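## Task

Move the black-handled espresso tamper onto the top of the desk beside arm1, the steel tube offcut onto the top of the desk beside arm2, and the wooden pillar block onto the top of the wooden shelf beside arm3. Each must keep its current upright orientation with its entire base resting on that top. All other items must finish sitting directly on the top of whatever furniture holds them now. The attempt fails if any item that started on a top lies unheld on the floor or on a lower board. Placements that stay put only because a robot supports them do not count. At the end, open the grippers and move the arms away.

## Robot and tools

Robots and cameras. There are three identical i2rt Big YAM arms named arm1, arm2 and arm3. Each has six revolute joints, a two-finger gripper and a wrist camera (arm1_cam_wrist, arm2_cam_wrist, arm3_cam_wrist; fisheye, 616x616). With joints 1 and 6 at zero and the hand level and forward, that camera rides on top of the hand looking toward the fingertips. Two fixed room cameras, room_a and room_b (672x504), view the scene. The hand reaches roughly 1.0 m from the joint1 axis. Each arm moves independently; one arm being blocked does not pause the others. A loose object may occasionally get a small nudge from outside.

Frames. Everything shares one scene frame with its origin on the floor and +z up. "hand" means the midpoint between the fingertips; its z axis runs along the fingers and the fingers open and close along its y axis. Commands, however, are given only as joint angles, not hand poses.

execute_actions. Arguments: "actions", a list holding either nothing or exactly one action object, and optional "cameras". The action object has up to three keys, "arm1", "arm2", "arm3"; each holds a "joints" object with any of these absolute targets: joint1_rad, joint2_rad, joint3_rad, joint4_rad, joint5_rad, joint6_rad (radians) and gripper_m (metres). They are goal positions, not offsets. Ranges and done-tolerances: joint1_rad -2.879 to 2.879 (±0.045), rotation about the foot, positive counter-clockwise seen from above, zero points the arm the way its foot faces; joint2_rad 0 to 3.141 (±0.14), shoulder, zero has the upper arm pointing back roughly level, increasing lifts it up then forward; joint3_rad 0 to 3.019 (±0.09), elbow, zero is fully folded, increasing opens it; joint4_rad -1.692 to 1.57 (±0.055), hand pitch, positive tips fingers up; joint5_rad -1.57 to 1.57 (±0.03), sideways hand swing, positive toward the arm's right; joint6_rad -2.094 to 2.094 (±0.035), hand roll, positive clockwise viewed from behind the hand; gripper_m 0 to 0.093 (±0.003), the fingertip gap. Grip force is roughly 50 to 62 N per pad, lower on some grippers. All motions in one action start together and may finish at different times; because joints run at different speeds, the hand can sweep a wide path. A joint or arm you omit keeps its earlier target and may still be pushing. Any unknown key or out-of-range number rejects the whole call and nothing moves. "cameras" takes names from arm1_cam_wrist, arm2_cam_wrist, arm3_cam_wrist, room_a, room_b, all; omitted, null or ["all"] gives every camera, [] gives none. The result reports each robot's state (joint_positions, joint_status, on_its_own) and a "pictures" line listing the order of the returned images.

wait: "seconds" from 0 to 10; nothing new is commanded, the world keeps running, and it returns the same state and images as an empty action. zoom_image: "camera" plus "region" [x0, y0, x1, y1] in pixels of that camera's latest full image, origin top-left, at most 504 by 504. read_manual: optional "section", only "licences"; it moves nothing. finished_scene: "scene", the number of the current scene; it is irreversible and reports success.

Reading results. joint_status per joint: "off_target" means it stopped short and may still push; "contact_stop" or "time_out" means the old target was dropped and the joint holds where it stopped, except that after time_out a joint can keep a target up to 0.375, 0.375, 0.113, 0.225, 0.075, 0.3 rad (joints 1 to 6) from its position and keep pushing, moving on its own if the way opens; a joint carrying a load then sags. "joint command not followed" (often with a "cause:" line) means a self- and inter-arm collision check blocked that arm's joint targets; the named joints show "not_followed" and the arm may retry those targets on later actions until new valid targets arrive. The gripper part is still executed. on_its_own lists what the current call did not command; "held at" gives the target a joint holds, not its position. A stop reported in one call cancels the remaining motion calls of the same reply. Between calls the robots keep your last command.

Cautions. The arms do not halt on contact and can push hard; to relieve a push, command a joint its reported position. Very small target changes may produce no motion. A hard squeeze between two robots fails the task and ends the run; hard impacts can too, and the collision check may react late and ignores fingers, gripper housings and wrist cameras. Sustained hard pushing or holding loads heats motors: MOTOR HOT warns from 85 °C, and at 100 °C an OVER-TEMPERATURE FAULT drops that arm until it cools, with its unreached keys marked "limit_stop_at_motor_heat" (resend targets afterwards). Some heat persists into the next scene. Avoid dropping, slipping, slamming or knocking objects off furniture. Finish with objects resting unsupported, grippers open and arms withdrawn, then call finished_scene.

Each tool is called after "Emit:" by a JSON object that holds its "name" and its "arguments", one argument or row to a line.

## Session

Emit:
{"name": "execute_actions", "arguments": {
  "actions": []
}}

Scene clock: 0.00 s.
Motor temperatures (°C, as the motors report them): arm1=[32 35 32 34 33 31] | arm2=[33 36 33 31 34 32] | arm3=[34 35 37 32 35 33]
arm1.joint_positions: joint1_rad=+0.370 joint2_rad=+0.311 joint3_rad=+1.407 joint4_rad=-1.457 joint5_rad=+0.168 joint6_rad=-0.676 gripper_m=+0.094
arm1.joint_status: not commanded
arm1.hand: x=-0.4148 y=-1.3622 z=+1.5310 quat_wxyz=(-0.552, +0.402, -0.718, +0.136) (m; scene frame)
arm2.joint_positions: joint1_rad=-0.723 joint2_rad=+0.567 joint3_rad=+1.415 joint4_rad=-1.453 joint5_rad=-0.245 joint6_rad=+0.756 gripper_m=+0.095
arm2.joint_status: not commanded
arm2.hand: x=+0.3438 y=+1.2493 z=+1.3650 quat_wxyz=(-0.466, -0.761, -0.446, +0.060) (m; scene frame)
arm3.joint_positions: joint1_rad=-0.601 joint2_rad=+0.454 joint3_rad=+1.659 joint4_rad=-1.460 joint5_rad=+0.147 joint6_rad=+0.230 gripper_m=+0.094
arm3.joint_status: not commanded
arm3.hand: x=+0.2759 y=+0.0184 z=+1.5369 quat_wxyz=(-0.479, +0.365, -0.701, -0.381) (m; scene frame)
pictures: arm1_cam_wrist, arm2_cam_wrist, arm3_cam_wrist, room_a, room_b
Images, in order (width x height): arm1_cam_wrist 616x616, arm2_cam_wrist 616x616, arm3_cam_wrist 616x616, room_a 672x504, room_b 672x504.

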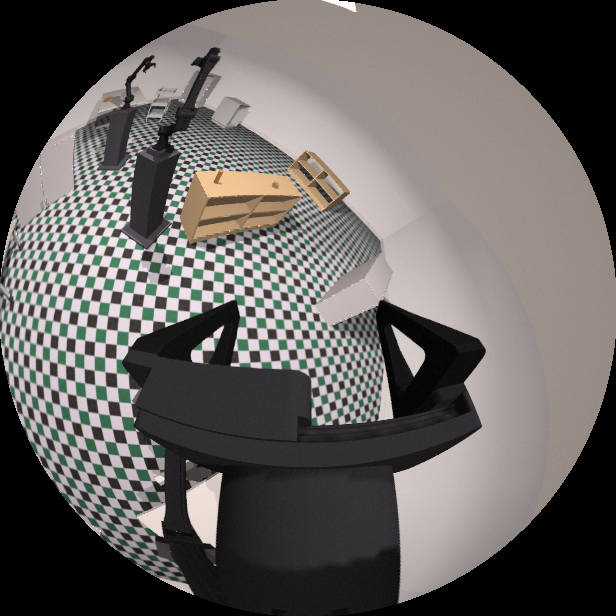

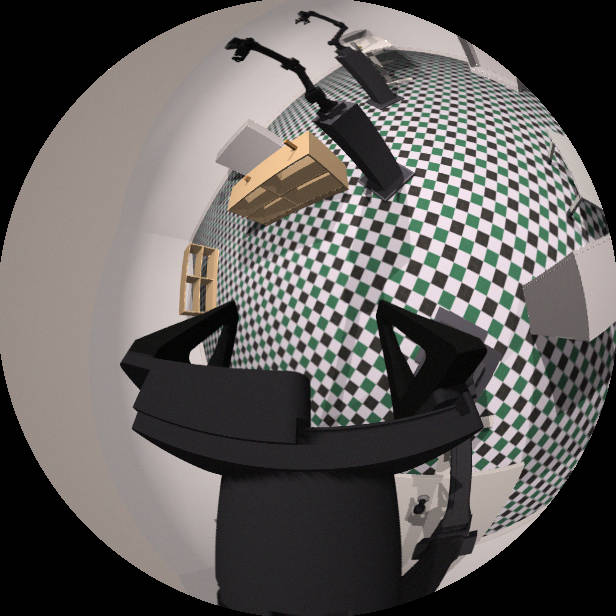

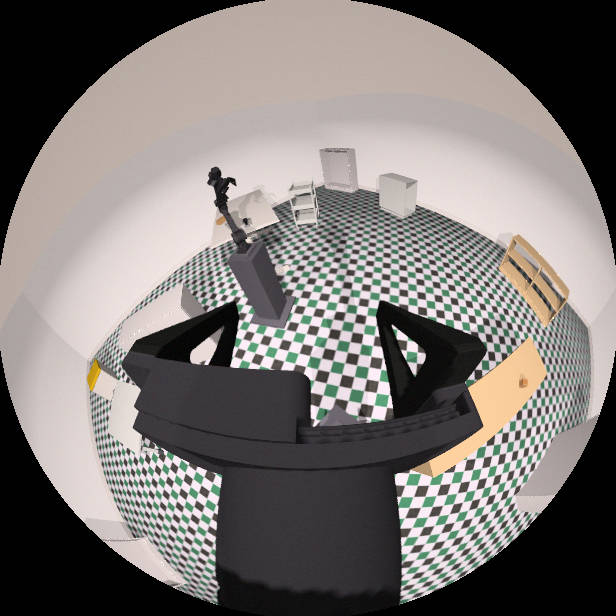

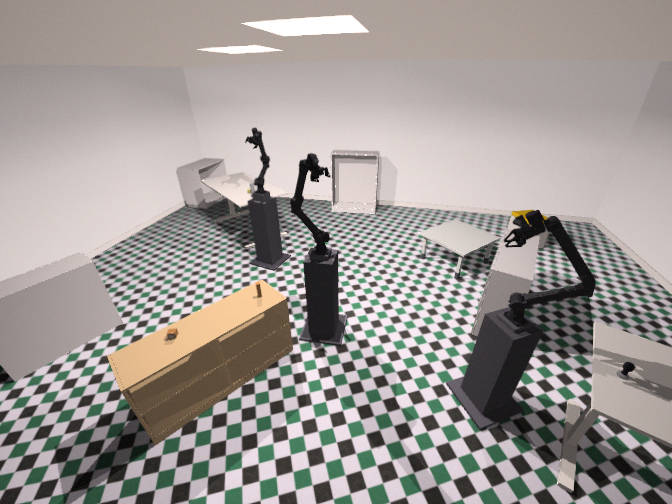

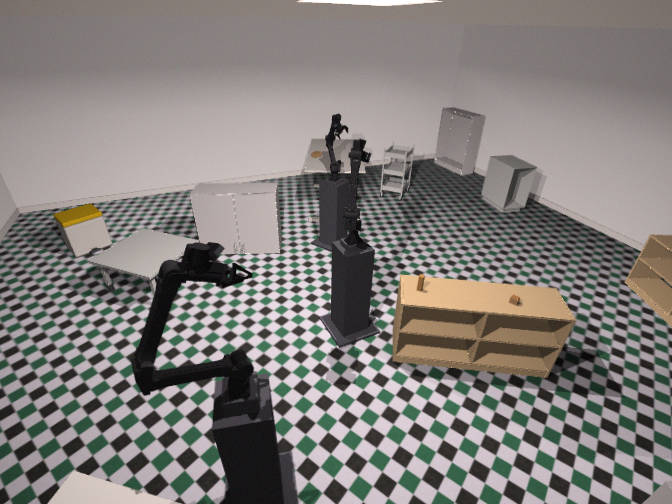

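Same swap. Tamper at heading about +y from arm2; arm1's desk is behind it.

Emit:
{"name": "execute_actions", "arguments": {
  "actions": [
    {"arm1":{"joints":{"joint1_rad":-2.0,"joint2_rad":1.75,"joint3_rad":1.7,"joint4_rad":-1.52,"joint5_rad":0,"joint6_rad":0}},"arm2":{"joints":{"joint1_rad":2.2,"joint2_rad":1.75,"joint3_rad":1.7,"joint4_rad":-1.52,"joint5_rad":0,"joint6_rad":0}},"arm3":{"joints":{"joint1_rad":-0.335,"joint2_rad":2.26,"joint3_rad":1.18,"joint4_rad":1.12,"joint5_rad":0,"joint6_rad":0}}}
  ],
  "cameras": ["arm1_cam_wrist","arm2_cam_wrist","room_a"]
}}

Scene clock: 2.77 s.
Motor temperatures (°C, as the motors report them): arm1=[32 35 33 34 33 31] | arm2=[33 36 33 31 34 32] | arm3=[34 35 38 33 35 33]
arm1.joint_positions: joint1_rad=-2.003 joint2_rad=+1.766 joint3_rad=+1.687 joint4_rad=-1.512 joint5_rad=+0.000 joint6_rad=-0.006 gripper_m=+0.094
arm1.joint_status: all done
arm1.hand: x=-0.6884 y=-1.8827 z=+1.1866 quat_wxyz=(+0.001, -0.817, -0.576, -0.003) (m; scene frame)
arm2.joint_positions: joint1_rad=+2.209 joint2_rad=+1.754 joint3_rad=+1.700 joint4_rad=-1.511 joint5_rad=+0.000 joint6_rad=+0.012 gripper_m=+0.095
arm2.joint_status: all done
arm2.hand: x=+0.3314 y=+1.9718 z=+1.0508 quat_wxyz=(+0.001, +0.667, -0.745, -0.007) (m; scene frame)
arm3.joint_positions: joint1_rad=-0.344 joint2_rad=+2.249 joint3_rad=+1.184 joint4_rad=+1.104 joint5_rad=+0.004 joint6_rad=+0.010 gripper_m=+0.094
arm3.joint_status: all done
arm3.hand: x=+0.2376 y=+0.6871 z=+0.9426 quat_wxyz=(-0.511, +0.484, -0.496, -0.509) (m; scene frame)
pictures: arm1_cam_wrist, arm2_cam_wrist, room_a
Images, in order (width x height): arm1_cam_wrist 616x616, arm2_cam_wrist 616x616, room_a 672x504.

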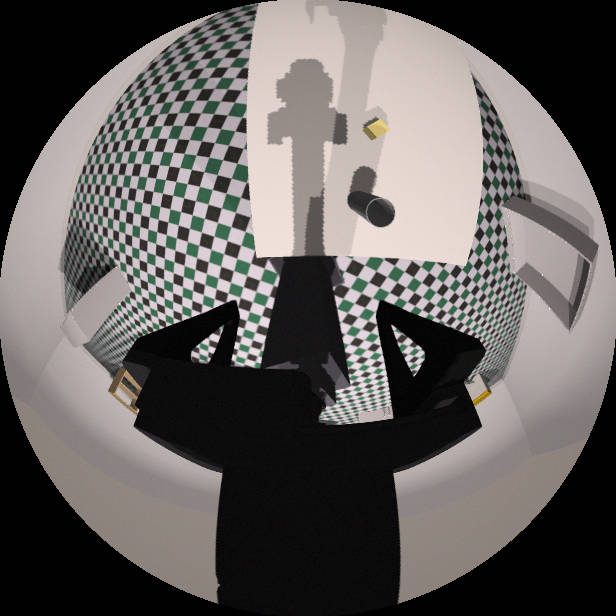

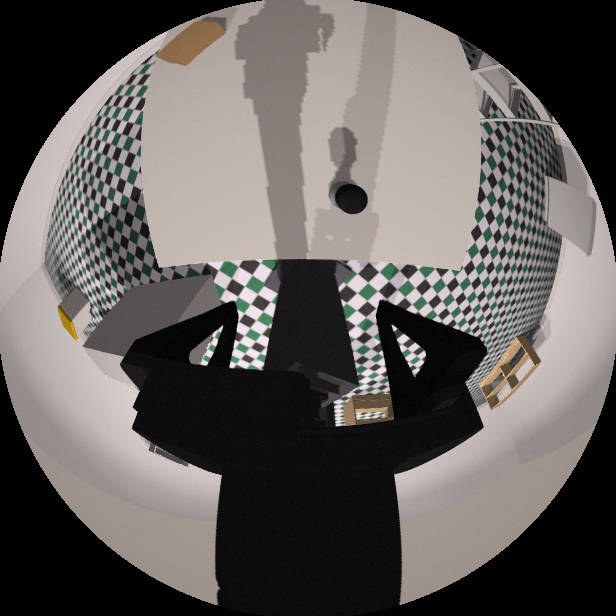

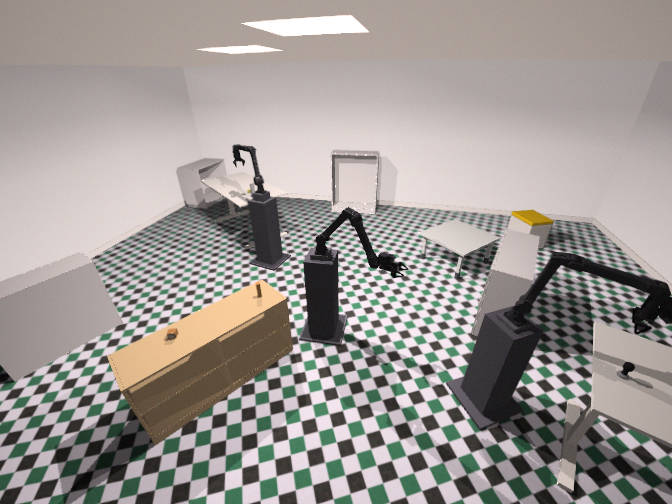

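Emit:
{"name": "execute_actions", "arguments": {
  "actions": [
    {"arm1":{"joints":{"joint1_rad":-2.25,"joint2_rad":1.92,"joint3_rad":1.62,"joint4_rad":-1.24}},"arm2":{"joints":{"joint1_rad":2.075,"joint2_rad":1.955,"joint3_rad":1.63,"joint4_rad":-1.235}}}
  ],
  "cameras": ["arm1_cam_wrist","arm2_cam_wrist"]
}}

Scene clock: 4.30 s.
Motor temperatures (°C, as the motors report them): arm1=[32 35 33 34 33 31] | arm2=[34 36 33 31 34 32] | arm3=[34 36 38 33 35 33]
arm1.joint_positions: joint1_rad=-2.255 joint2_rad=+1.932 joint3_rad=+1.611 joint4_rad=-1.253 joint5_rad=+0.000 joint6_rad=-0.005 gripper_m=+0.094
arm1.joint_status: all done
arm1.hand: x=-0.8330 y=-1.8581 z=+1.0680 quat_wxyz=(-0.004, -0.883, -0.469, +0.003) (m; scene frame)
arm2.joint_positions: joint1_rad=+2.069 joint2_rad=+1.951 joint3_rad=+1.626 joint4_rad=-1.245 joint5_rad=+0.000 joint6_rad=+0.012 gripper_m=+0.095
arm2.joint_status: all done
arm2.hand: x=+0.4151 y=+2.0055 z=+0.9150 quat_wxyz=(+0.003, +0.614, -0.789, -0.005) (m; scene frame)
arm3.joint_positions: joint1_rad=-0.344 joint2_rad=+2.249 joint3_rad=+1.184 joint4_rad=+1.104 joint5_rad=+0.004 joint6_rad=+0.010 gripper_m=+0.094
arm3.joint_status: not commanded
arm3.hand: x=+0.2376 y=+0.6871 z=+0.9426 quat_wxyz=(-0.511, +0.484, -0.496, -0.509) (m; scene frame)
pictures: arm1_cam_wrist, arm2_cam_wrist
Images, in order (width x height): arm1_cam_wrist 616x616, arm2_cam_wrist 616x616.

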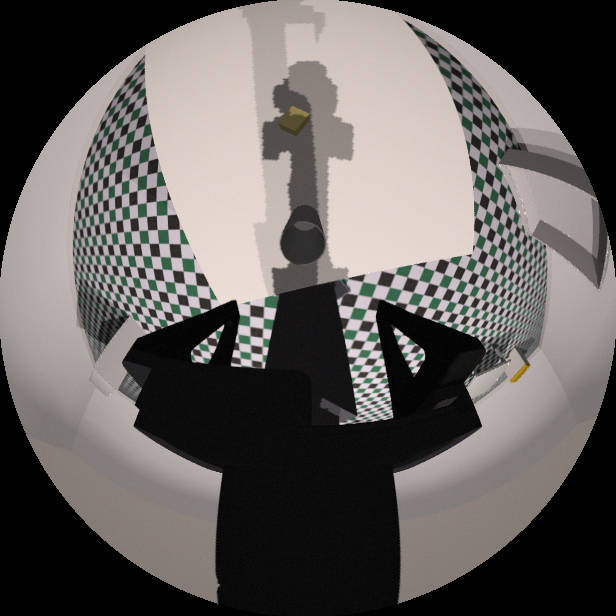

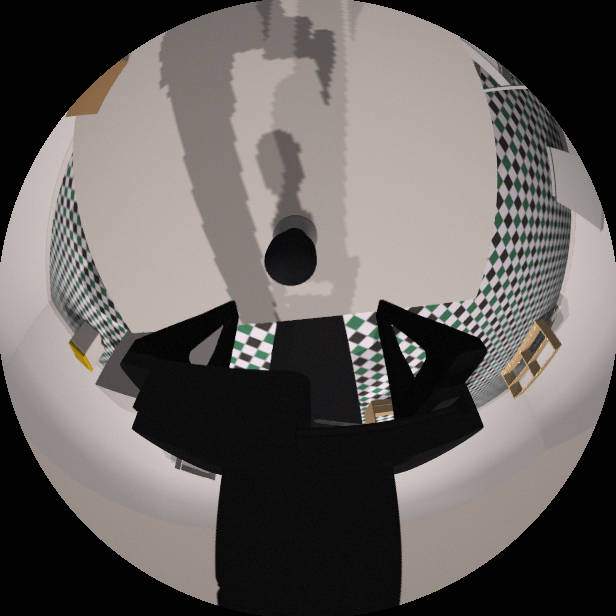

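Emit:
{"name": "execute_actions", "arguments": {
  "actions": [
    {"arm1":{"joints":{"joint1_rad":1.02,"joint2_rad":2.055,"joint3_rad":1.80,"joint4_rad":-1.23,"joint6_rad":2.07,"gripper_m":0.07}},"arm2":{"joints":{"joint1_rad":2.1,"joint2_rad":2.035,"joint3_rad":1.565,"joint4_rad":-1.095}}}
  ],
  "cameras": ["arm2_cam_wrist"]
}}

Emit:
{"name": "execute_actions", "arguments": {
  "actions": [
    {"arm2":{"joints":{"gripper_m":0}}}
  ],
  "cameras": ["arm2_cam_wrist"]
}}

Emit:
{"name": "execute_actions", "arguments": {
  "actions": [
    {"arm2":{"joints":{"joint2_rad":2.05,"joint3_rad":2.05,"joint4_rad":-1.54}}}
  ],
  "cameras": []
}}

Emit:
{"name": "execute_actions", "arguments": {
  "actions": [
    {"arm2":{"joints":{"joint1_rad":-0.874,"joint6_rad":2.09}}}
  ],
  "cameras": ["arm2_cam_wrist","arm3_cam_wrist"]
}}

Scene clock: 7.43 s.
Motor temperatures (°C, as the motors report them): arm1=[32 36 34 34 33 31] | arm2=[33 37 34 31 34 32] | arm3=[34 36 38 33 35 33]
arm1.joint_positions: joint1_rad=+1.032 joint2_rad=+2.069 joint3_rad=+1.765 joint4_rad=-1.227 joint5_rad=+0.000 joint6_rad=+2.062 gripper_m=+0.070
arm1.joint_status: all done
arm1.hand: x=-0.2250 y=-0.8076 z=+1.0292 quat_wxyz=(-0.001, -0.455, -0.890, -0.013) (m; scene frame)
arm2.joint_positions: joint1_rad=+2.097 joint2_rad=+2.038 joint3_rad=+1.568 joint4_rad=-1.105 joint5_rad=+0.000 joint6_rad=+0.012 gripper_m=+0.095
arm2.joint_status: all done
arm2.hand: x=+0.3998 y=+2.0145 z=+0.8455 quat_wxyz=(+0.005, +0.625, -0.781, -0.003) (m; scene frame)
arm3.joint_positions: joint1_rad=-0.344 joint2_rad=+2.249 joint3_rad=+1.184 joint4_rad=+1.104 joint5_rad=+0.004 joint6_rad=+0.010 gripper_m=+0.094
arm3.joint_status: not commanded
arm3.hand: x=+0.2376 y=+0.6871 z=+0.9426 quat_wxyz=(-0.511, +0.484, -0.496, -0.509) (m; scene frame)
pictures: arm2_cam_wrist
Images, in order (width x height): arm2_cam_wrist 616x616.

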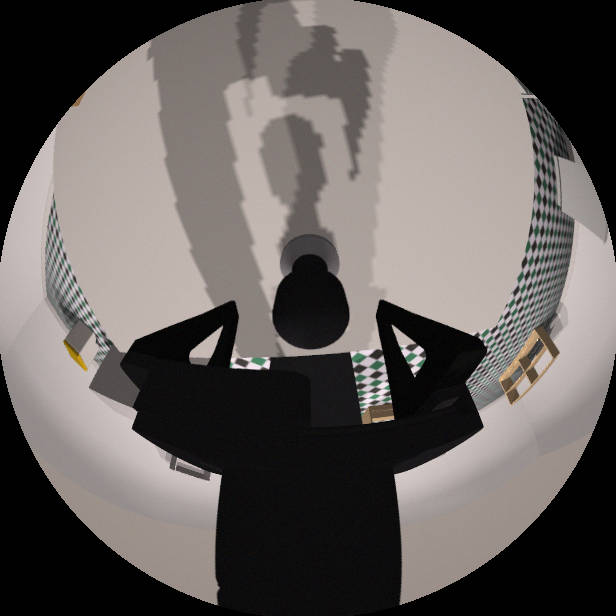

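Scene clock: 8.17 s.
Motor temperatures (°C, as the motors report them): arm1=[32 36 34 34 33 31] | arm2=[33 37 34 31 34 32] | arm3=[34 37 38 33 35 33]
arm1.joint_positions: joint1_rad=+1.032 joint2_rad=+2.069 joint3_rad=+1.765 joint4_rad=-1.227 joint5_rad=+0.000 joint6_rad=+2.062 gripper_m=+0.070
arm1.joint_status: not commanded
arm1.hand: x=-0.2250 y=-0.8076 z=+1.0292 quat_wxyz=(-0.001, -0.455, -0.890, -0.013) (m; scene frame)
arm2.joint_positions: joint1_rad=+2.097 joint2_rad=+2.038 joint3_rad=+1.568 joint4_rad=-1.104 joint5_rad=+0.001 joint6_rad=+0.012 gripper_m=+0.045
arm2.joint_status: gripper_m off_target (ended at +0.045, target +0.000)
arm2.hand: x=+0.4000 y=+2.0147 z=+0.8455 quat_wxyz=(+0.004, +0.625, -0.781, -0.003) (m; scene frame)
arm3.joint_positions: joint1_rad=-0.344 joint2_rad=+2.249 joint3_rad=+1.184 joint4_rad=+1.104 joint5_rad=+0.004 joint6_rad=+0.010 gripper_m=+0.094
arm3.joint_status: not commanded
arm3.hand: x=+0.2376 y=+0.6871 z=+0.9426 quat_wxyz=(-0.511, +0.484, -0.496, -0.509) (m; scene frame)
pictures: arm2_cam_wrist
Images, in order (width x height): arm2_cam_wrist 616x616.

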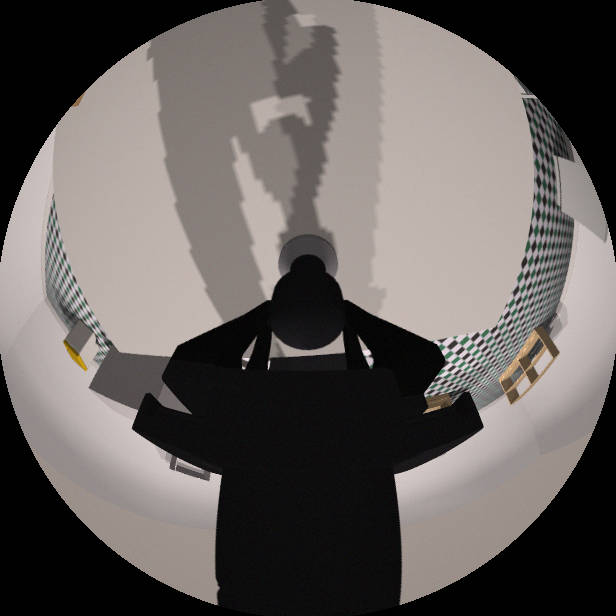

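Scene clock: 9.57 s.
Motor temperatures (°C, as the motors report them): arm1=[32 36 35 34 33 31] | arm2=[33 37 34 31 34 32] | arm3=[34 37 38 33 35 33]
arm1.joint_positions: joint1_rad=+1.032 joint2_rad=+2.069 joint3_rad=+1.765 joint4_rad=-1.227 joint5_rad=+0.000 joint6_rad=+2.062 gripper_m=+0.070
arm1.joint_status: not commanded
arm1.hand: x=-0.2250 y=-0.8076 z=+1.0292 quat_wxyz=(-0.001, -0.455, -0.890, -0.013) (m; scene frame)
arm2.joint_positions: joint1_rad=+2.097 joint2_rad=+2.052 joint3_rad=+2.001 joint4_rad=-1.530 joint5_rad=+0.001 joint6_rad=+0.012 gripper_m=+0.045
arm2.joint_status: all done
arm2.hand: x=+0.4105 y=+2.0565 z=+0.9961 quat_wxyz=(+0.007, +0.625, -0.781, -0.001) (m; scene frame)
arm3.joint_positions: joint1_rad=-0.344 joint2_rad=+2.249 joint3_rad=+1.184 joint4_rad=+1.104 joint5_rad=+0.004 joint6_rad=+0.010 gripper_m=+0.094
arm3.joint_status: not commanded
arm3.hand: x=+0.2376 y=+0.6871 z=+0.9426 quat_wxyz=(-0.511, +0.484, -0.496, -0.509) (m; scene frame)
pictures: none
No camera images: the call's "cameras" was empty. Leave "cameras" out to get every camera's image.

Scene clock: 12.40 s.
Motor temperatures (°C, as the motors report them): arm1=[32 37 35 34 33 31] | arm2=[34 38 35 31 34 32] | arm3=[34 37 38 33 35 33]
arm1.joint_positions: joint1_rad=+1.032 joint2_rad=+2.069 joint3_rad=+1.765 joint4_rad=-1.227 joint5_rad=+0.000 joint6_rad=+2.062 gripper_m=+0.070
arm1.joint_status: not commanded
arm1.hand: x=-0.2250 y=-0.8076 z=+1.0292 quat_wxyz=(-0.001, -0.455, -0.890, -0.013) (m; scene frame)
arm2.joint_positions: joint1_rad=-0.872 joint2_rad=+2.075 joint3_rad=+2.001 joint4_rad=-1.529 joint5_rad=+0.001 joint6_rad=+2.076 gripper_m=+0.045
arm2.joint_status: all done
arm2.hand: x=+0.2539 y=+0.7977 z=+0.9786 quat_wxyz=(+0.016, -0.963, +0.268, +0.010) (m; scene frame)
arm3.joint_positions: joint1_rad=-0.344 joint2_rad=+2.249 joint3_rad=+1.184 joint4_rad=+1.104 joint5_rad=+0.004 joint6_rad=+0.010 gripper_m=+0.094
arm3.joint_status: not commanded
arm3.hand: x=+0.2376 y=+0.6871 z=+0.9426 quat_wxyz=(-0.511, +0.484, -0.496, -0.509) (m; scene frame)
pictures: arm2_cam_wrist, arm3_cam_wrist
Images, in order (width x height): arm2_cam_wrist 616x616, arm3_cam_wrist 616x616.

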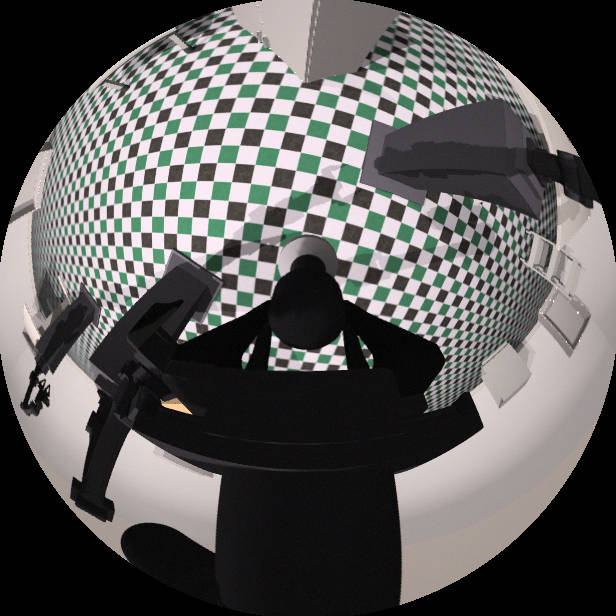

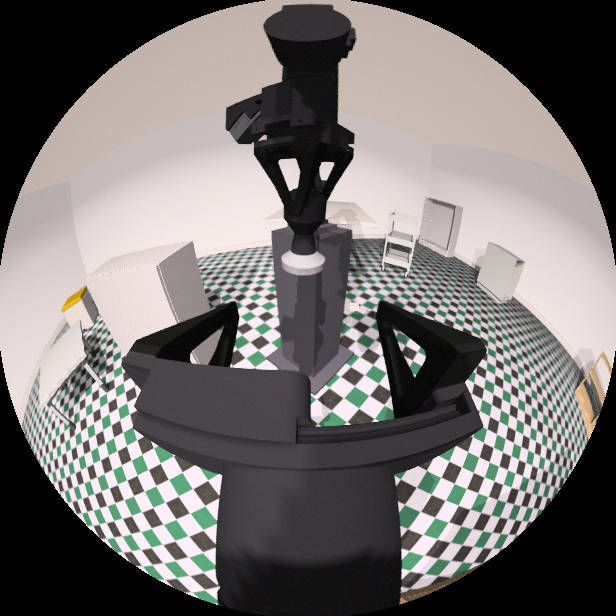

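Emit:
{"name": "execute_actions", "arguments": {
  "actions": [
    {"arm2":{"joints":{"joint4_rad":-1.49}},"arm3":{"joints":{"joint1_rad":-0.33,"joint2_rad":2.425,"joint3_rad":1.66,"joint4_rad":0.775}}}
  ],
  "cameras": ["arm2_cam_wrist","arm3_cam_wrist"]
}}

Scene clock: 13.80 s.
Motor temperatures (°C, as the motors report them): arm1=[32 37 36 34 33 31] | arm2=[34 38 36 31 34 32] | arm3=[34 38 39 33 35 33]
arm1.joint_positions: joint1_rad=+1.032 joint2_rad=+2.069 joint3_rad=+1.765 joint4_rad=-1.227 joint5_rad=+0.000 joint6_rad=+2.062 gripper_m=+0.070
arm1.joint_status: not commanded
arm1.hand: x=-0.2250 y=-0.8076 z=+1.0292 quat_wxyz=(-0.001, -0.455, -0.890, -0.013) (m; scene frame)
arm2.joint_positions: joint1_rad=-0.872 joint2_rad=+2.075 joint3_rad=+2.001 joint4_rad=-1.498 joint5_rad=+0.001 joint6_rad=+2.077 gripper_m=+0.045
arm2.joint_status: all done
arm2.hand: x=+0.2536 y=+0.7900 z=+0.9784 quat_wxyz=(+0.001, -0.963, +0.268, +0.006) (m; scene frame)
arm3.joint_positions: joint1_rad=-0.343 joint2_rad=+2.419 joint3_rad=+1.630 joint4_rad=+0.785 joint5_rad=+0.004 joint6_rad=+0.010 gripper_m=+0.094
arm3.joint_status: all done
arm3.hand: x=+0.2381 y=+0.8099 z=+0.9426 quat_wxyz=(-0.500, +0.495, -0.507, -0.498) (m; scene frame)
pictures: arm2_cam_wrist, arm3_cam_wrist
Images, in order (width x height): arm2_cam_wrist 616x616, arm3_cam_wrist 616x616.

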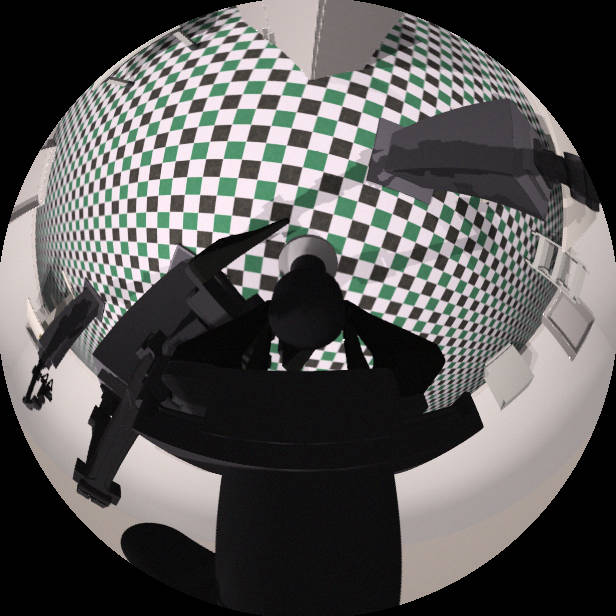

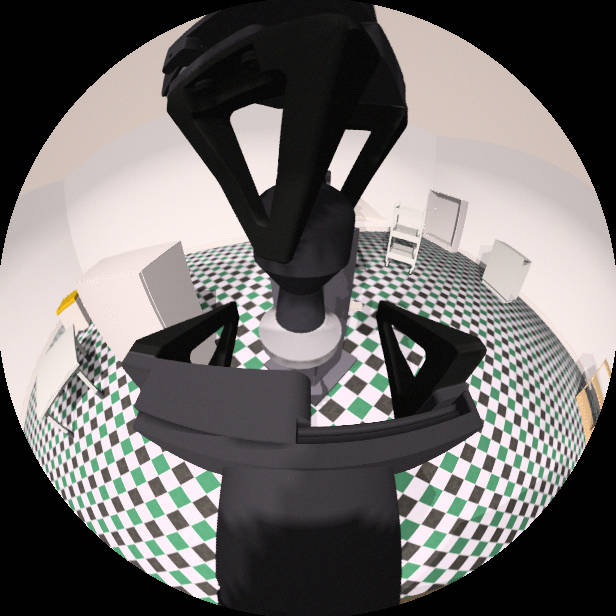

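A touch lower, then close.

Emit:
{"name": "execute_actions", "arguments": {
  "actions": [
    {"arm3":{"joints":{"joint1_rad":-0.32,"joint4_rad":0.735,"gripper_m":0.065}}}
  ],
  "cameras": []
}}

Emit:
{"name": "execute_actions", "arguments": {
  "actions": [
    {"arm3":{"joints":{"gripper_m":0}}}
  ],
  "cameras": ["arm2_cam_wrist","arm3_cam_wrist"]
}}

Scene clock: 14.60 s.
Motor temperatures (°C, as the motors report them): arm1=[32 37 36 34 33 31] | arm2=[34 38 36 31 34 32] | arm3=[34 38 39 33 35 33]
arm1.joint_positions: joint1_rad=+1.032 joint2_rad=+2.069 joint3_rad=+1.765 joint4_rad=-1.227 joint5_rad=+0.000 joint6_rad=+2.062 gripper_m=+0.070
arm1.joint_status: not commanded
arm1.hand: x=-0.2250 y=-0.8076 z=+1.0292 quat_wxyz=(-0.001, -0.455, -0.890, -0.013) (m; scene frame)
arm2.joint_positions: joint1_rad=-0.872 joint2_rad=+2.075 joint3_rad=+2.001 joint4_rad=-1.498 joint5_rad=+0.001 joint6_rad=+2.077 gripper_m=+0.045
arm2.joint_status: not commanded
arm2.hand: x=+0.2536 y=+0.7900 z=+0.9784 quat_wxyz=(+0.001, -0.963, +0.268, +0.006) (m; scene frame)
arm3.joint_positions: joint1_rad=-0.330 joint2_rad=+2.419 joint3_rad=+1.630 joint4_rad=+0.745 joint5_rad=+0.004 joint6_rad=+0.009 gripper_m=+0.065
arm3.joint_status: all done
arm3.hand: x=+0.2266 y=+0.8097 z=+0.9329 quat_wxyz=(-0.487, +0.508, -0.513, -0.491) (m; scene frame)
pictures: none
No camera images: the call's "cameras" was empty. Leave "cameras" out to get every camera's image.

Scene clock: 15.23 s.
Motor temperatures (°C, as the motors report them): arm1=[32 37 36 34 33 31] | arm2=[34 38 36 31 34 32] | arm3=[34 38 39 33 35 33]
arm1.joint_positions: joint1_rad=+1.032 joint2_rad=+2.069 joint3_rad=+1.765 joint4_rad=-1.227 joint5_rad=+0.000 joint6_rad=+2.062 gripper_m=+0.070
arm1.joint_status: not commanded
arm1.hand: x=-0.2250 y=-0.8076 z=+1.0292 quat_wxyz=(-0.001, -0.455, -0.890, -0.013) (m; scene frame)
arm2.joint_positions: joint1_rad=-0.874 joint2_rad=+2.075 joint3_rad=+2.001 joint4_rad=-1.495 joint5_rad=+0.008 joint6_rad=+2.077 gripper_m=+0.045
arm2.joint_status: not commanded
arm2.hand: x=+0.2509 y=+0.7895 z=+0.9785 quat_wxyz=(-0.001, -0.963, +0.269, +0.009) (m; scene frame)
arm3.joint_positions: joint1_rad=-0.331 joint2_rad=+2.419 joint3_rad=+1.630 joint4_rad=+0.745 joint5_rad=+0.007 joint6_rad=+0.004 gripper_m=+0.051
arm3.joint_status: gripper_m off_target (ended at +0.051, target +0.000)
arm3.hand: x=+0.2281 y=+0.8097 z=+0.9327 quat_wxyz=(-0.489, +0.509, -0.513, -0.489) (m; scene frame)
pictures: arm2_cam_wrist, arm3_cam_wrist
Images, in order (width x height): arm2_cam_wrist 616x616, arm3_cam_wrist 616x616.

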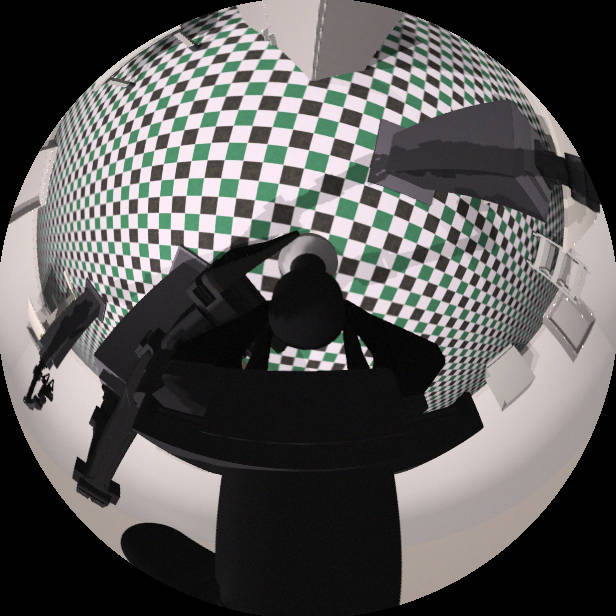

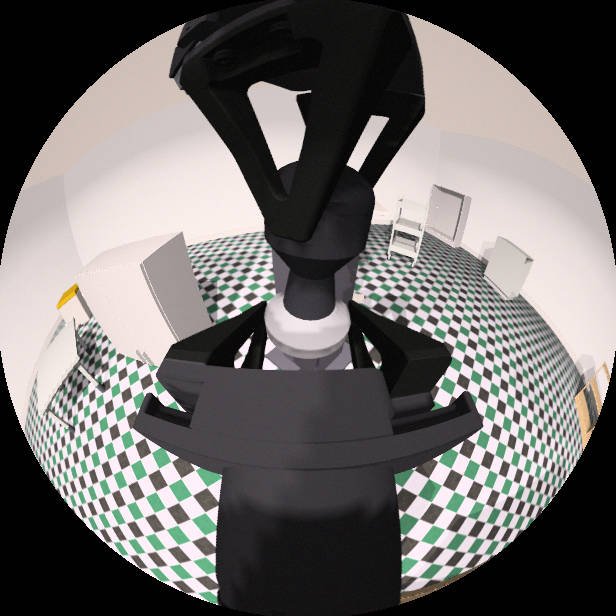

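Emit:
{"name": "execute_actions", "arguments": {
  "actions": [
    {"arm2":{"joints":{"gripper_m":0.062}},"arm1":{"joints":{"joint2_rad":1.97}}}
  ],
  "cameras": []
}}

Emit:
{"name": "execute_actions", "arguments": {
  "actions": [
    {"arm2":{"joints":{"joint2_rad":1.85,"joint4_rad":-1.68}}}
  ],
  "cameras": []
}}

Emit:
{"name": "execute_actions", "arguments": {
  "actions": [
    {"arm3":{"joints":{"joint1_rad":2.299,"joint3_rad":1.69,"joint4_rad":0.76}}}
  ],
  "cameras": []
}}

Emit:
{"name": "execute_actions", "arguments": {
  "actions": [
    {"arm1":{"joints":{"joint1_rad":1.02,"joint2_rad":2.1,"joint3_rad":1.80,"joint4_rad":-1.19}}}
  ],
  "cameras": ["arm1_cam_wrist","arm3_cam_wrist"]
}}

Scene clock: 16.43 s.
Motor temperatures (°C, as the motors report them): arm1=[32 37 36 34 33 31] | arm2=[34 38 36 31 34 32] | arm3=[34 38 39 33 35 33]
arm1.joint_positions: joint1_rad=+1.032 joint2_rad=+1.964 joint3_rad=+1.765 joint4_rad=-1.227 joint5_rad=+0.000 joint6_rad=+2.062 gripper_m=+0.070
arm1.joint_status: all done
arm1.hand: x=-0.2236 y=-0.8041 z=+1.0943 quat_wxyz=(+0.000, -0.454, -0.888, -0.066) (m; scene frame)
arm2.joint_positions: joint1_rad=-0.874 joint2_rad=+2.049 joint3_rad=+2.001 joint4_rad=-1.495 joint5_rad=+0.003 joint6_rad=+2.077 gripper_m=+0.062
arm2.joint_status: all done
arm2.hand: x=+0.2519 y=+0.7902 z=+0.9949 quat_wxyz=(-0.013, -0.963, +0.269, +0.004) (m; scene frame)
arm3.joint_positions: joint1_rad=-0.330 joint2_rad=+2.420 joint3_rad=+1.630 joint4_rad=+0.729 joint5_rad=+0.005 joint6_rad=+0.004 gripper_m=+0.051
arm3.joint_status: not commanded
arm3.hand: x=+0.2270 y=+0.8094 z=+0.9278 quat_wxyz=(-0.484, +0.514, -0.516, -0.485) (m; scene frame)
pictures: none
No camera images: the call's "cameras" was empty. Leave "cameras" out to get every camera's image.

Scene clock: 17.77 s.
Motor temperatures (°C, as the motors report them): arm1=[32 38 36 34 33 31] | arm2=[34 38 37 31 34 32] | arm3=[34 39 40 33 35 33]
arm1.joint_positions: joint1_rad=+1.032 joint2_rad=+1.964 joint3_rad=+1.765 joint4_rad=-1.227 joint5_rad=+0.000 joint6_rad=+2.062 gripper_m=+0.070
arm1.joint_status: not commanded
arm1.hand: x=-0.2236 y=-0.8041 z=+1.0943 quat_wxyz=(+0.000, -0.454, -0.888, -0.066) (m; scene frame)
arm2.joint_positions: joint1_rad=-0.874 joint2_rad=+1.845 joint3_rad=+2.027 joint4_rad=-1.672 joint5_rad=+0.003 joint6_rad=+2.077 gripper_m=+0.062
arm2.joint_status: all done
arm2.hand: x=+0.2556 y=+0.8492 z=+1.1246 quat_wxyz=(-0.039, -0.962, +0.269, -0.003) (m; scene frame)
arm3.joint_positions: joint1_rad=-0.330 joint2_rad=+2.420 joint3_rad=+1.630 joint4_rad=+0.729 joint5_rad=+0.005 joint6_rad=+0.004 gripper_m=+0.051
arm3.joint_status: not commanded
arm3.hand: x=+0.2270 y=+0.8094 z=+0.9278 quat_wxyz=(-0.484, +0.514, -0.516, -0.485) (m; scene frame)
pictures: none
No camera images: the call's "cameras" was empty. Leave "cameras" out to get every camera's image.

Scene clock: 20.57 s.
Motor temperatures (°C, as the motors report them): arm1=[32 38 37 34 33 31] | arm2=[34 38 37 31 34 32] | arm3=[34 39 41 33 35 33]
arm1.joint_positions: joint1_rad=+1.032 joint2_rad=+1.964 joint3_rad=+1.765 joint4_rad=-1.227 joint5_rad=+0.000 joint6_rad=+2.062 gripper_m=+0.070
arm1.joint_status: not commanded
arm1.hand: x=-0.2236 y=-0.8041 z=+1.0943 quat_wxyz=(+0.000, -0.454, -0.888, -0.066) (m; scene frame)
arm2.joint_positions: joint1_rad=-0.874 joint2_rad=+1.845 joint3_rad=+2.027 joint4_rad=-1.672 joint5_rad=+0.003 joint6_rad=+2.077 gripper_m=+0.062
arm2.joint_status: not commanded
arm2.hand: x=+0.2556 y=+0.8492 z=+1.1246 quat_wxyz=(-0.039, -0.962, +0.269, -0.003) (m; scene frame)
arm3.joint_positions: joint1_rad=+2.292 joint2_rad=+2.420 joint3_rad=+1.663 joint4_rad=+0.729 joint5_rad=-0.002 joint6_rad=+0.004 gripper_m=+0.051
arm3.joint_status: all done
arm3.hand: x=-0.2028 y=-0.8165 z=+0.9446 quat_wxyz=(+0.352, +0.620, +0.360, -0.601) (m; scene frame)
pictures: none
No camera images: the call's "cameras" was empty. Leave "cameras" out to get every camera's image.

Scene clock: 21.67 s.
Motor temperatures (°C, as the motors report them): arm1=[32 38 37 34 33 31] | arm2=[34 38 37 31 34 32] | arm3=[34 39 41 33 35 33]
arm1.joint_positions: joint1_rad=+1.031 joint2_rad=+2.120 joint3_rad=+1.765 joint4_rad=-1.197 joint5_rad=+0.000 joint6_rad=+2.063 gripper_m=+0.070
arm1.joint_status: all done
arm1.hand: x=-0.2228 y=-0.8050 z=+0.9981 quat_wxyz=(-0.002, -0.456, -0.890, -0.003) (m; scene frame)
arm2.joint_positions: joint1_rad=-0.874 joint2_rad=+1.845 joint3_rad=+2.027 joint4_rad=-1.672 joint5_rad=+0.003 joint6_rad=+2.077 gripper_m=+0.062
arm2.joint_status: not commanded
arm2.hand: x=+0.2556 y=+0.8492 z=+1.1246 quat_wxyz=(-0.039, -0.962, +0.269, -0.003) (m; scene frame)
arm3.joint_positions: joint1_rad=+2.292 joint2_rad=+2.420 joint3_rad=+1.663 joint4_rad=+0.729 joint5_rad=-0.002 joint6_rad=+0.004 gripper_m=+0.051
arm3.joint_status: not commanded
arm3.hand: x=-0.2028 y=-0.8165 z=+0.9442 quat_wxyz=(+0.352, +0.620, +0.360, -0.601) (m; scene frame)
pictures: arm1_cam_wrist, arm3_cam_wrist
Images, in order (width x height): arm1_cam_wrist 616x616, arm3_cam_wrist 616x616.

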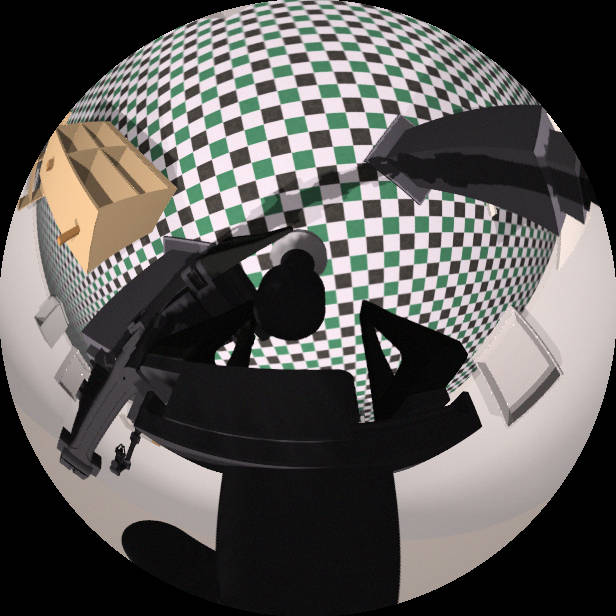

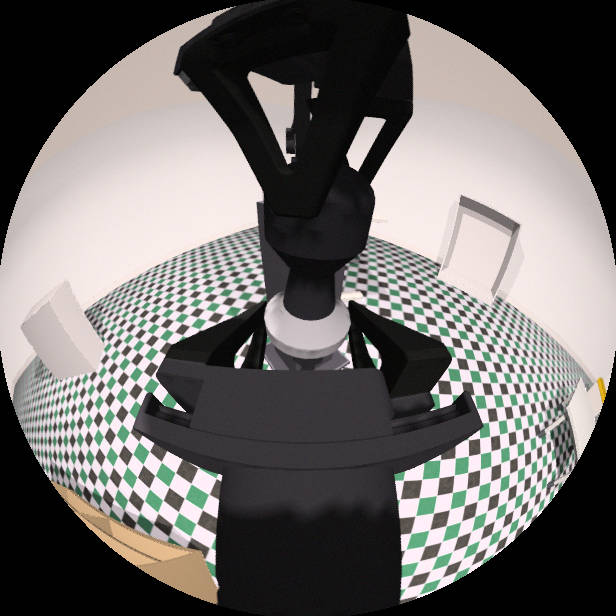

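Out ~1.5 cm, down ~2 cm.

Emit:
{"name": "execute_actions", "arguments": {
  "actions": [
    {"arm1":{"joints":{"joint1_rad":1.015,"joint4_rad":-1.12}}}
  ],
  "cameras": []
}}

Emit:
{"name": "execute_actions", "arguments": {
  "actions": [
    {"arm1":{"joints":{"joint2_rad":2.15,"joint4_rad":-1.10}}}
  ],
  "cameras": ["arm1_cam_wrist"]
}}

Emit:
{"name": "execute_actions", "arguments": {
  "actions": [
    {"arm1":{"joints":{"gripper_m":0}}}
  ],
  "cameras": ["arm1_cam_wrist","arm3_cam_wrist"]
}}

Scene clock: 22.50 s.
Motor temperatures (°C, as the motors report them): arm1=[32 38 37 34 33 31] | arm2=[34 38 37 31 34 32] | arm3=[34 40 41 33 35 33]
arm1.joint_positions: joint1_rad=+1.030 joint2_rad=+2.120 joint3_rad=+1.765 joint4_rad=-1.133 joint5_rad=+0.000 joint6_rad=+2.063 gripper_m=+0.070
arm1.joint_status: all done
arm1.hand: x=-0.2155 y=-0.7911 z=+0.9987 quat_wxyz=(-0.001, -0.456, -0.889, -0.035) (m; scene frame)
arm2.joint_positions: joint1_rad=-0.874 joint2_rad=+1.845 joint3_rad=+2.027 joint4_rad=-1.672 joint5_rad=+0.003 joint6_rad=+2.077 gripper_m=+0.062
arm2.joint_status: not commanded
arm2.hand: x=+0.2556 y=+0.8492 z=+1.1246 quat_wxyz=(-0.039, -0.962, +0.269, -0.003) (m; scene frame)
arm3.joint_positions: joint1_rad=+2.292 joint2_rad=+2.420 joint3_rad=+1.663 joint4_rad=+0.729 joint5_rad=-0.002 joint6_rad=+0.004 gripper_m=+0.051
arm3.joint_status: not commanded
arm3.hand: x=-0.2028 y=-0.8165 z=+0.9442 quat_wxyz=(+0.352, +0.620, +0.360, -0.601) (m; scene frame)
pictures: none
No camera images: the call's "cameras" was empty. Leave "cameras" out to get every camera's image.

Scene clock: 23.30 s.
Motor temperatures (°C, as the motors report them): arm1=[32 38 37 34 33 31] | arm2=[34 38 37 31 34 32] | arm3=[34 40 41 33 35 33]
arm1.joint_positions: joint1_rad=+1.030 joint2_rad=+2.145 joint3_rad=+1.765 joint4_rad=-1.113 joint5_rad=+0.000 joint6_rad=+2.063 gripper_m=+0.070
arm1.joint_status: all done
arm1.hand: x=-0.2144 y=-0.7891 z=+0.9831 quat_wxyz=(-0.001, -0.456, -0.889, -0.032) (m; scene frame)
arm2.joint_positions: joint1_rad=-0.874 joint2_rad=+1.845 joint3_rad=+2.027 joint4_rad=-1.672 joint5_rad=+0.003 joint6_rad=+2.077 gripper_m=+0.062
arm2.joint_status: not commanded
arm2.hand: x=+0.2556 y=+0.8492 z=+1.1246 quat_wxyz=(-0.039, -0.962, +0.269, -0.003) (m; scene frame)
arm3.joint_positions: joint1_rad=+2.292 joint2_rad=+2.420 joint3_rad=+1.663 joint4_rad=+0.729 joint5_rad=-0.002 joint6_rad=+0.004 gripper_m=+0.051
arm3.joint_status: not commanded
arm3.hand: x=-0.2028 y=-0.8165 z=+0.9442 quat_wxyz=(+0.352, +0.620, +0.360, -0.601) (m; scene frame)
pictures: arm1_cam_wrist
Images, in order (width x height): arm1_cam_wrist 616x616.

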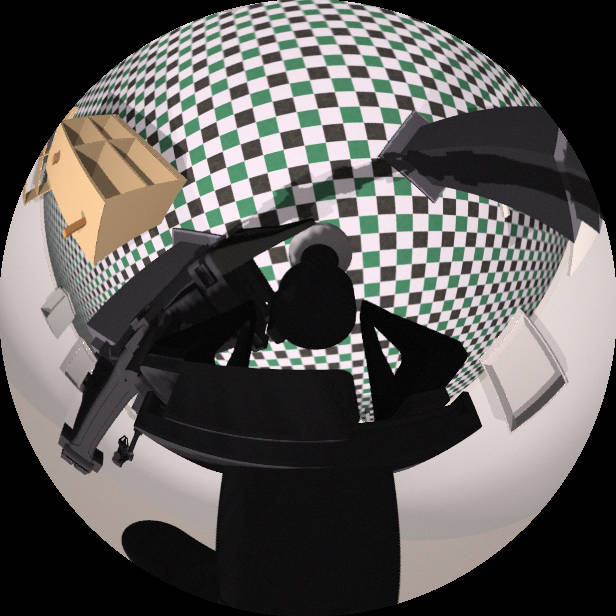

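Scene clock: 23.97 s.
Motor temperatures (°C, as the motors report them): arm1=[32 38 37 34 33 31] | arm2=[34 38 37 31 34 32] | arm3=[34 40 41 33 35 33]
arm1.joint_positions: joint1_rad=+1.030 joint2_rad=+2.145 joint3_rad=+1.765 joint4_rad=-1.114 joint5_rad=-0.002 joint6_rad=+2.063 gripper_m=+0.045
arm1.joint_status: gripper_m off_target (ended at +0.045, target +0.000)
arm1.hand: x=-0.2149 y=-0.7892 z=+0.9828 quat_wxyz=(+0.000, -0.457, -0.889, -0.032) (m; scene frame)
arm2.joint_positions: joint1_rad=-0.874 joint2_rad=+1.845 joint3_rad=+2.027 joint4_rad=-1.672 joint5_rad=+0.003 joint6_rad=+2.077 gripper_m=+0.062
arm2.joint_status: not commanded
arm2.hand: x=+0.2556 y=+0.8492 z=+1.1246 quat_wxyz=(-0.039, -0.962, +0.269, -0.003) (m; scene frame)
arm3.joint_positions: joint1_rad=+2.292 joint2_rad=+2.421 joint3_rad=+1.663 joint4_rad=+0.731 joint5_rad=-0.001 joint6_rad=+0.004 gripper_m=+0.051
arm3.joint_status: not commanded
arm3.hand: x=-0.2024 y=-0.8167 z=+0.9444 quat_wxyz=(+0.353, +0.620, +0.360, -0.602) (m; scene frame)
pictures: arm1_cam_wrist, arm3_cam_wrist
Images, in order (width x height): arm1_cam_wrist 616x616, arm3_cam_wrist 616x616.

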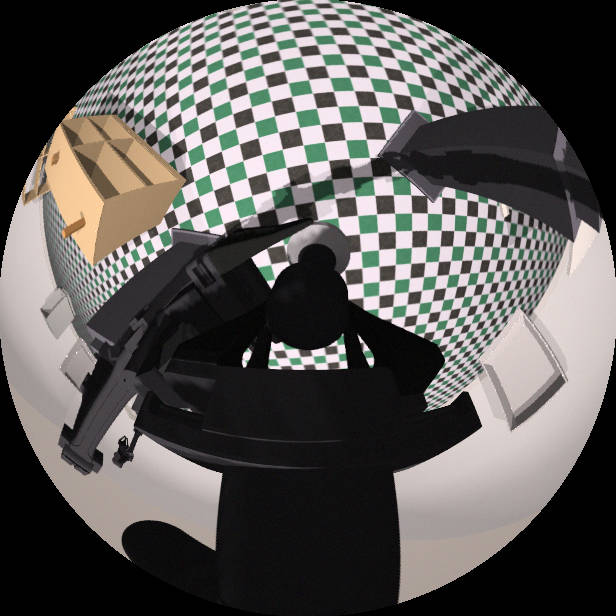

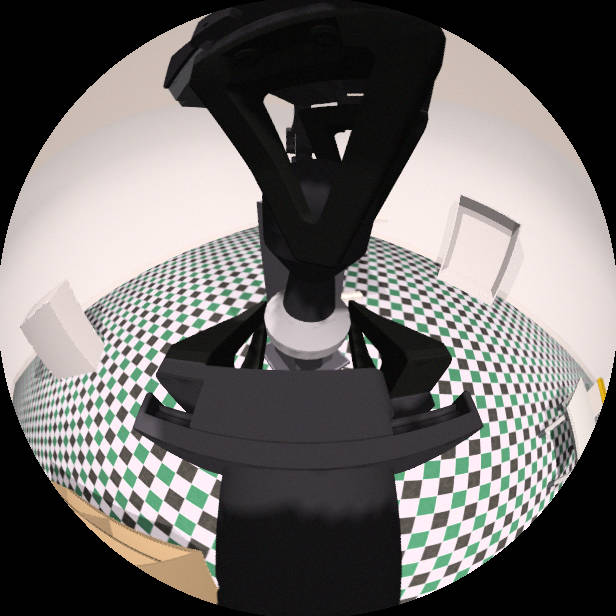

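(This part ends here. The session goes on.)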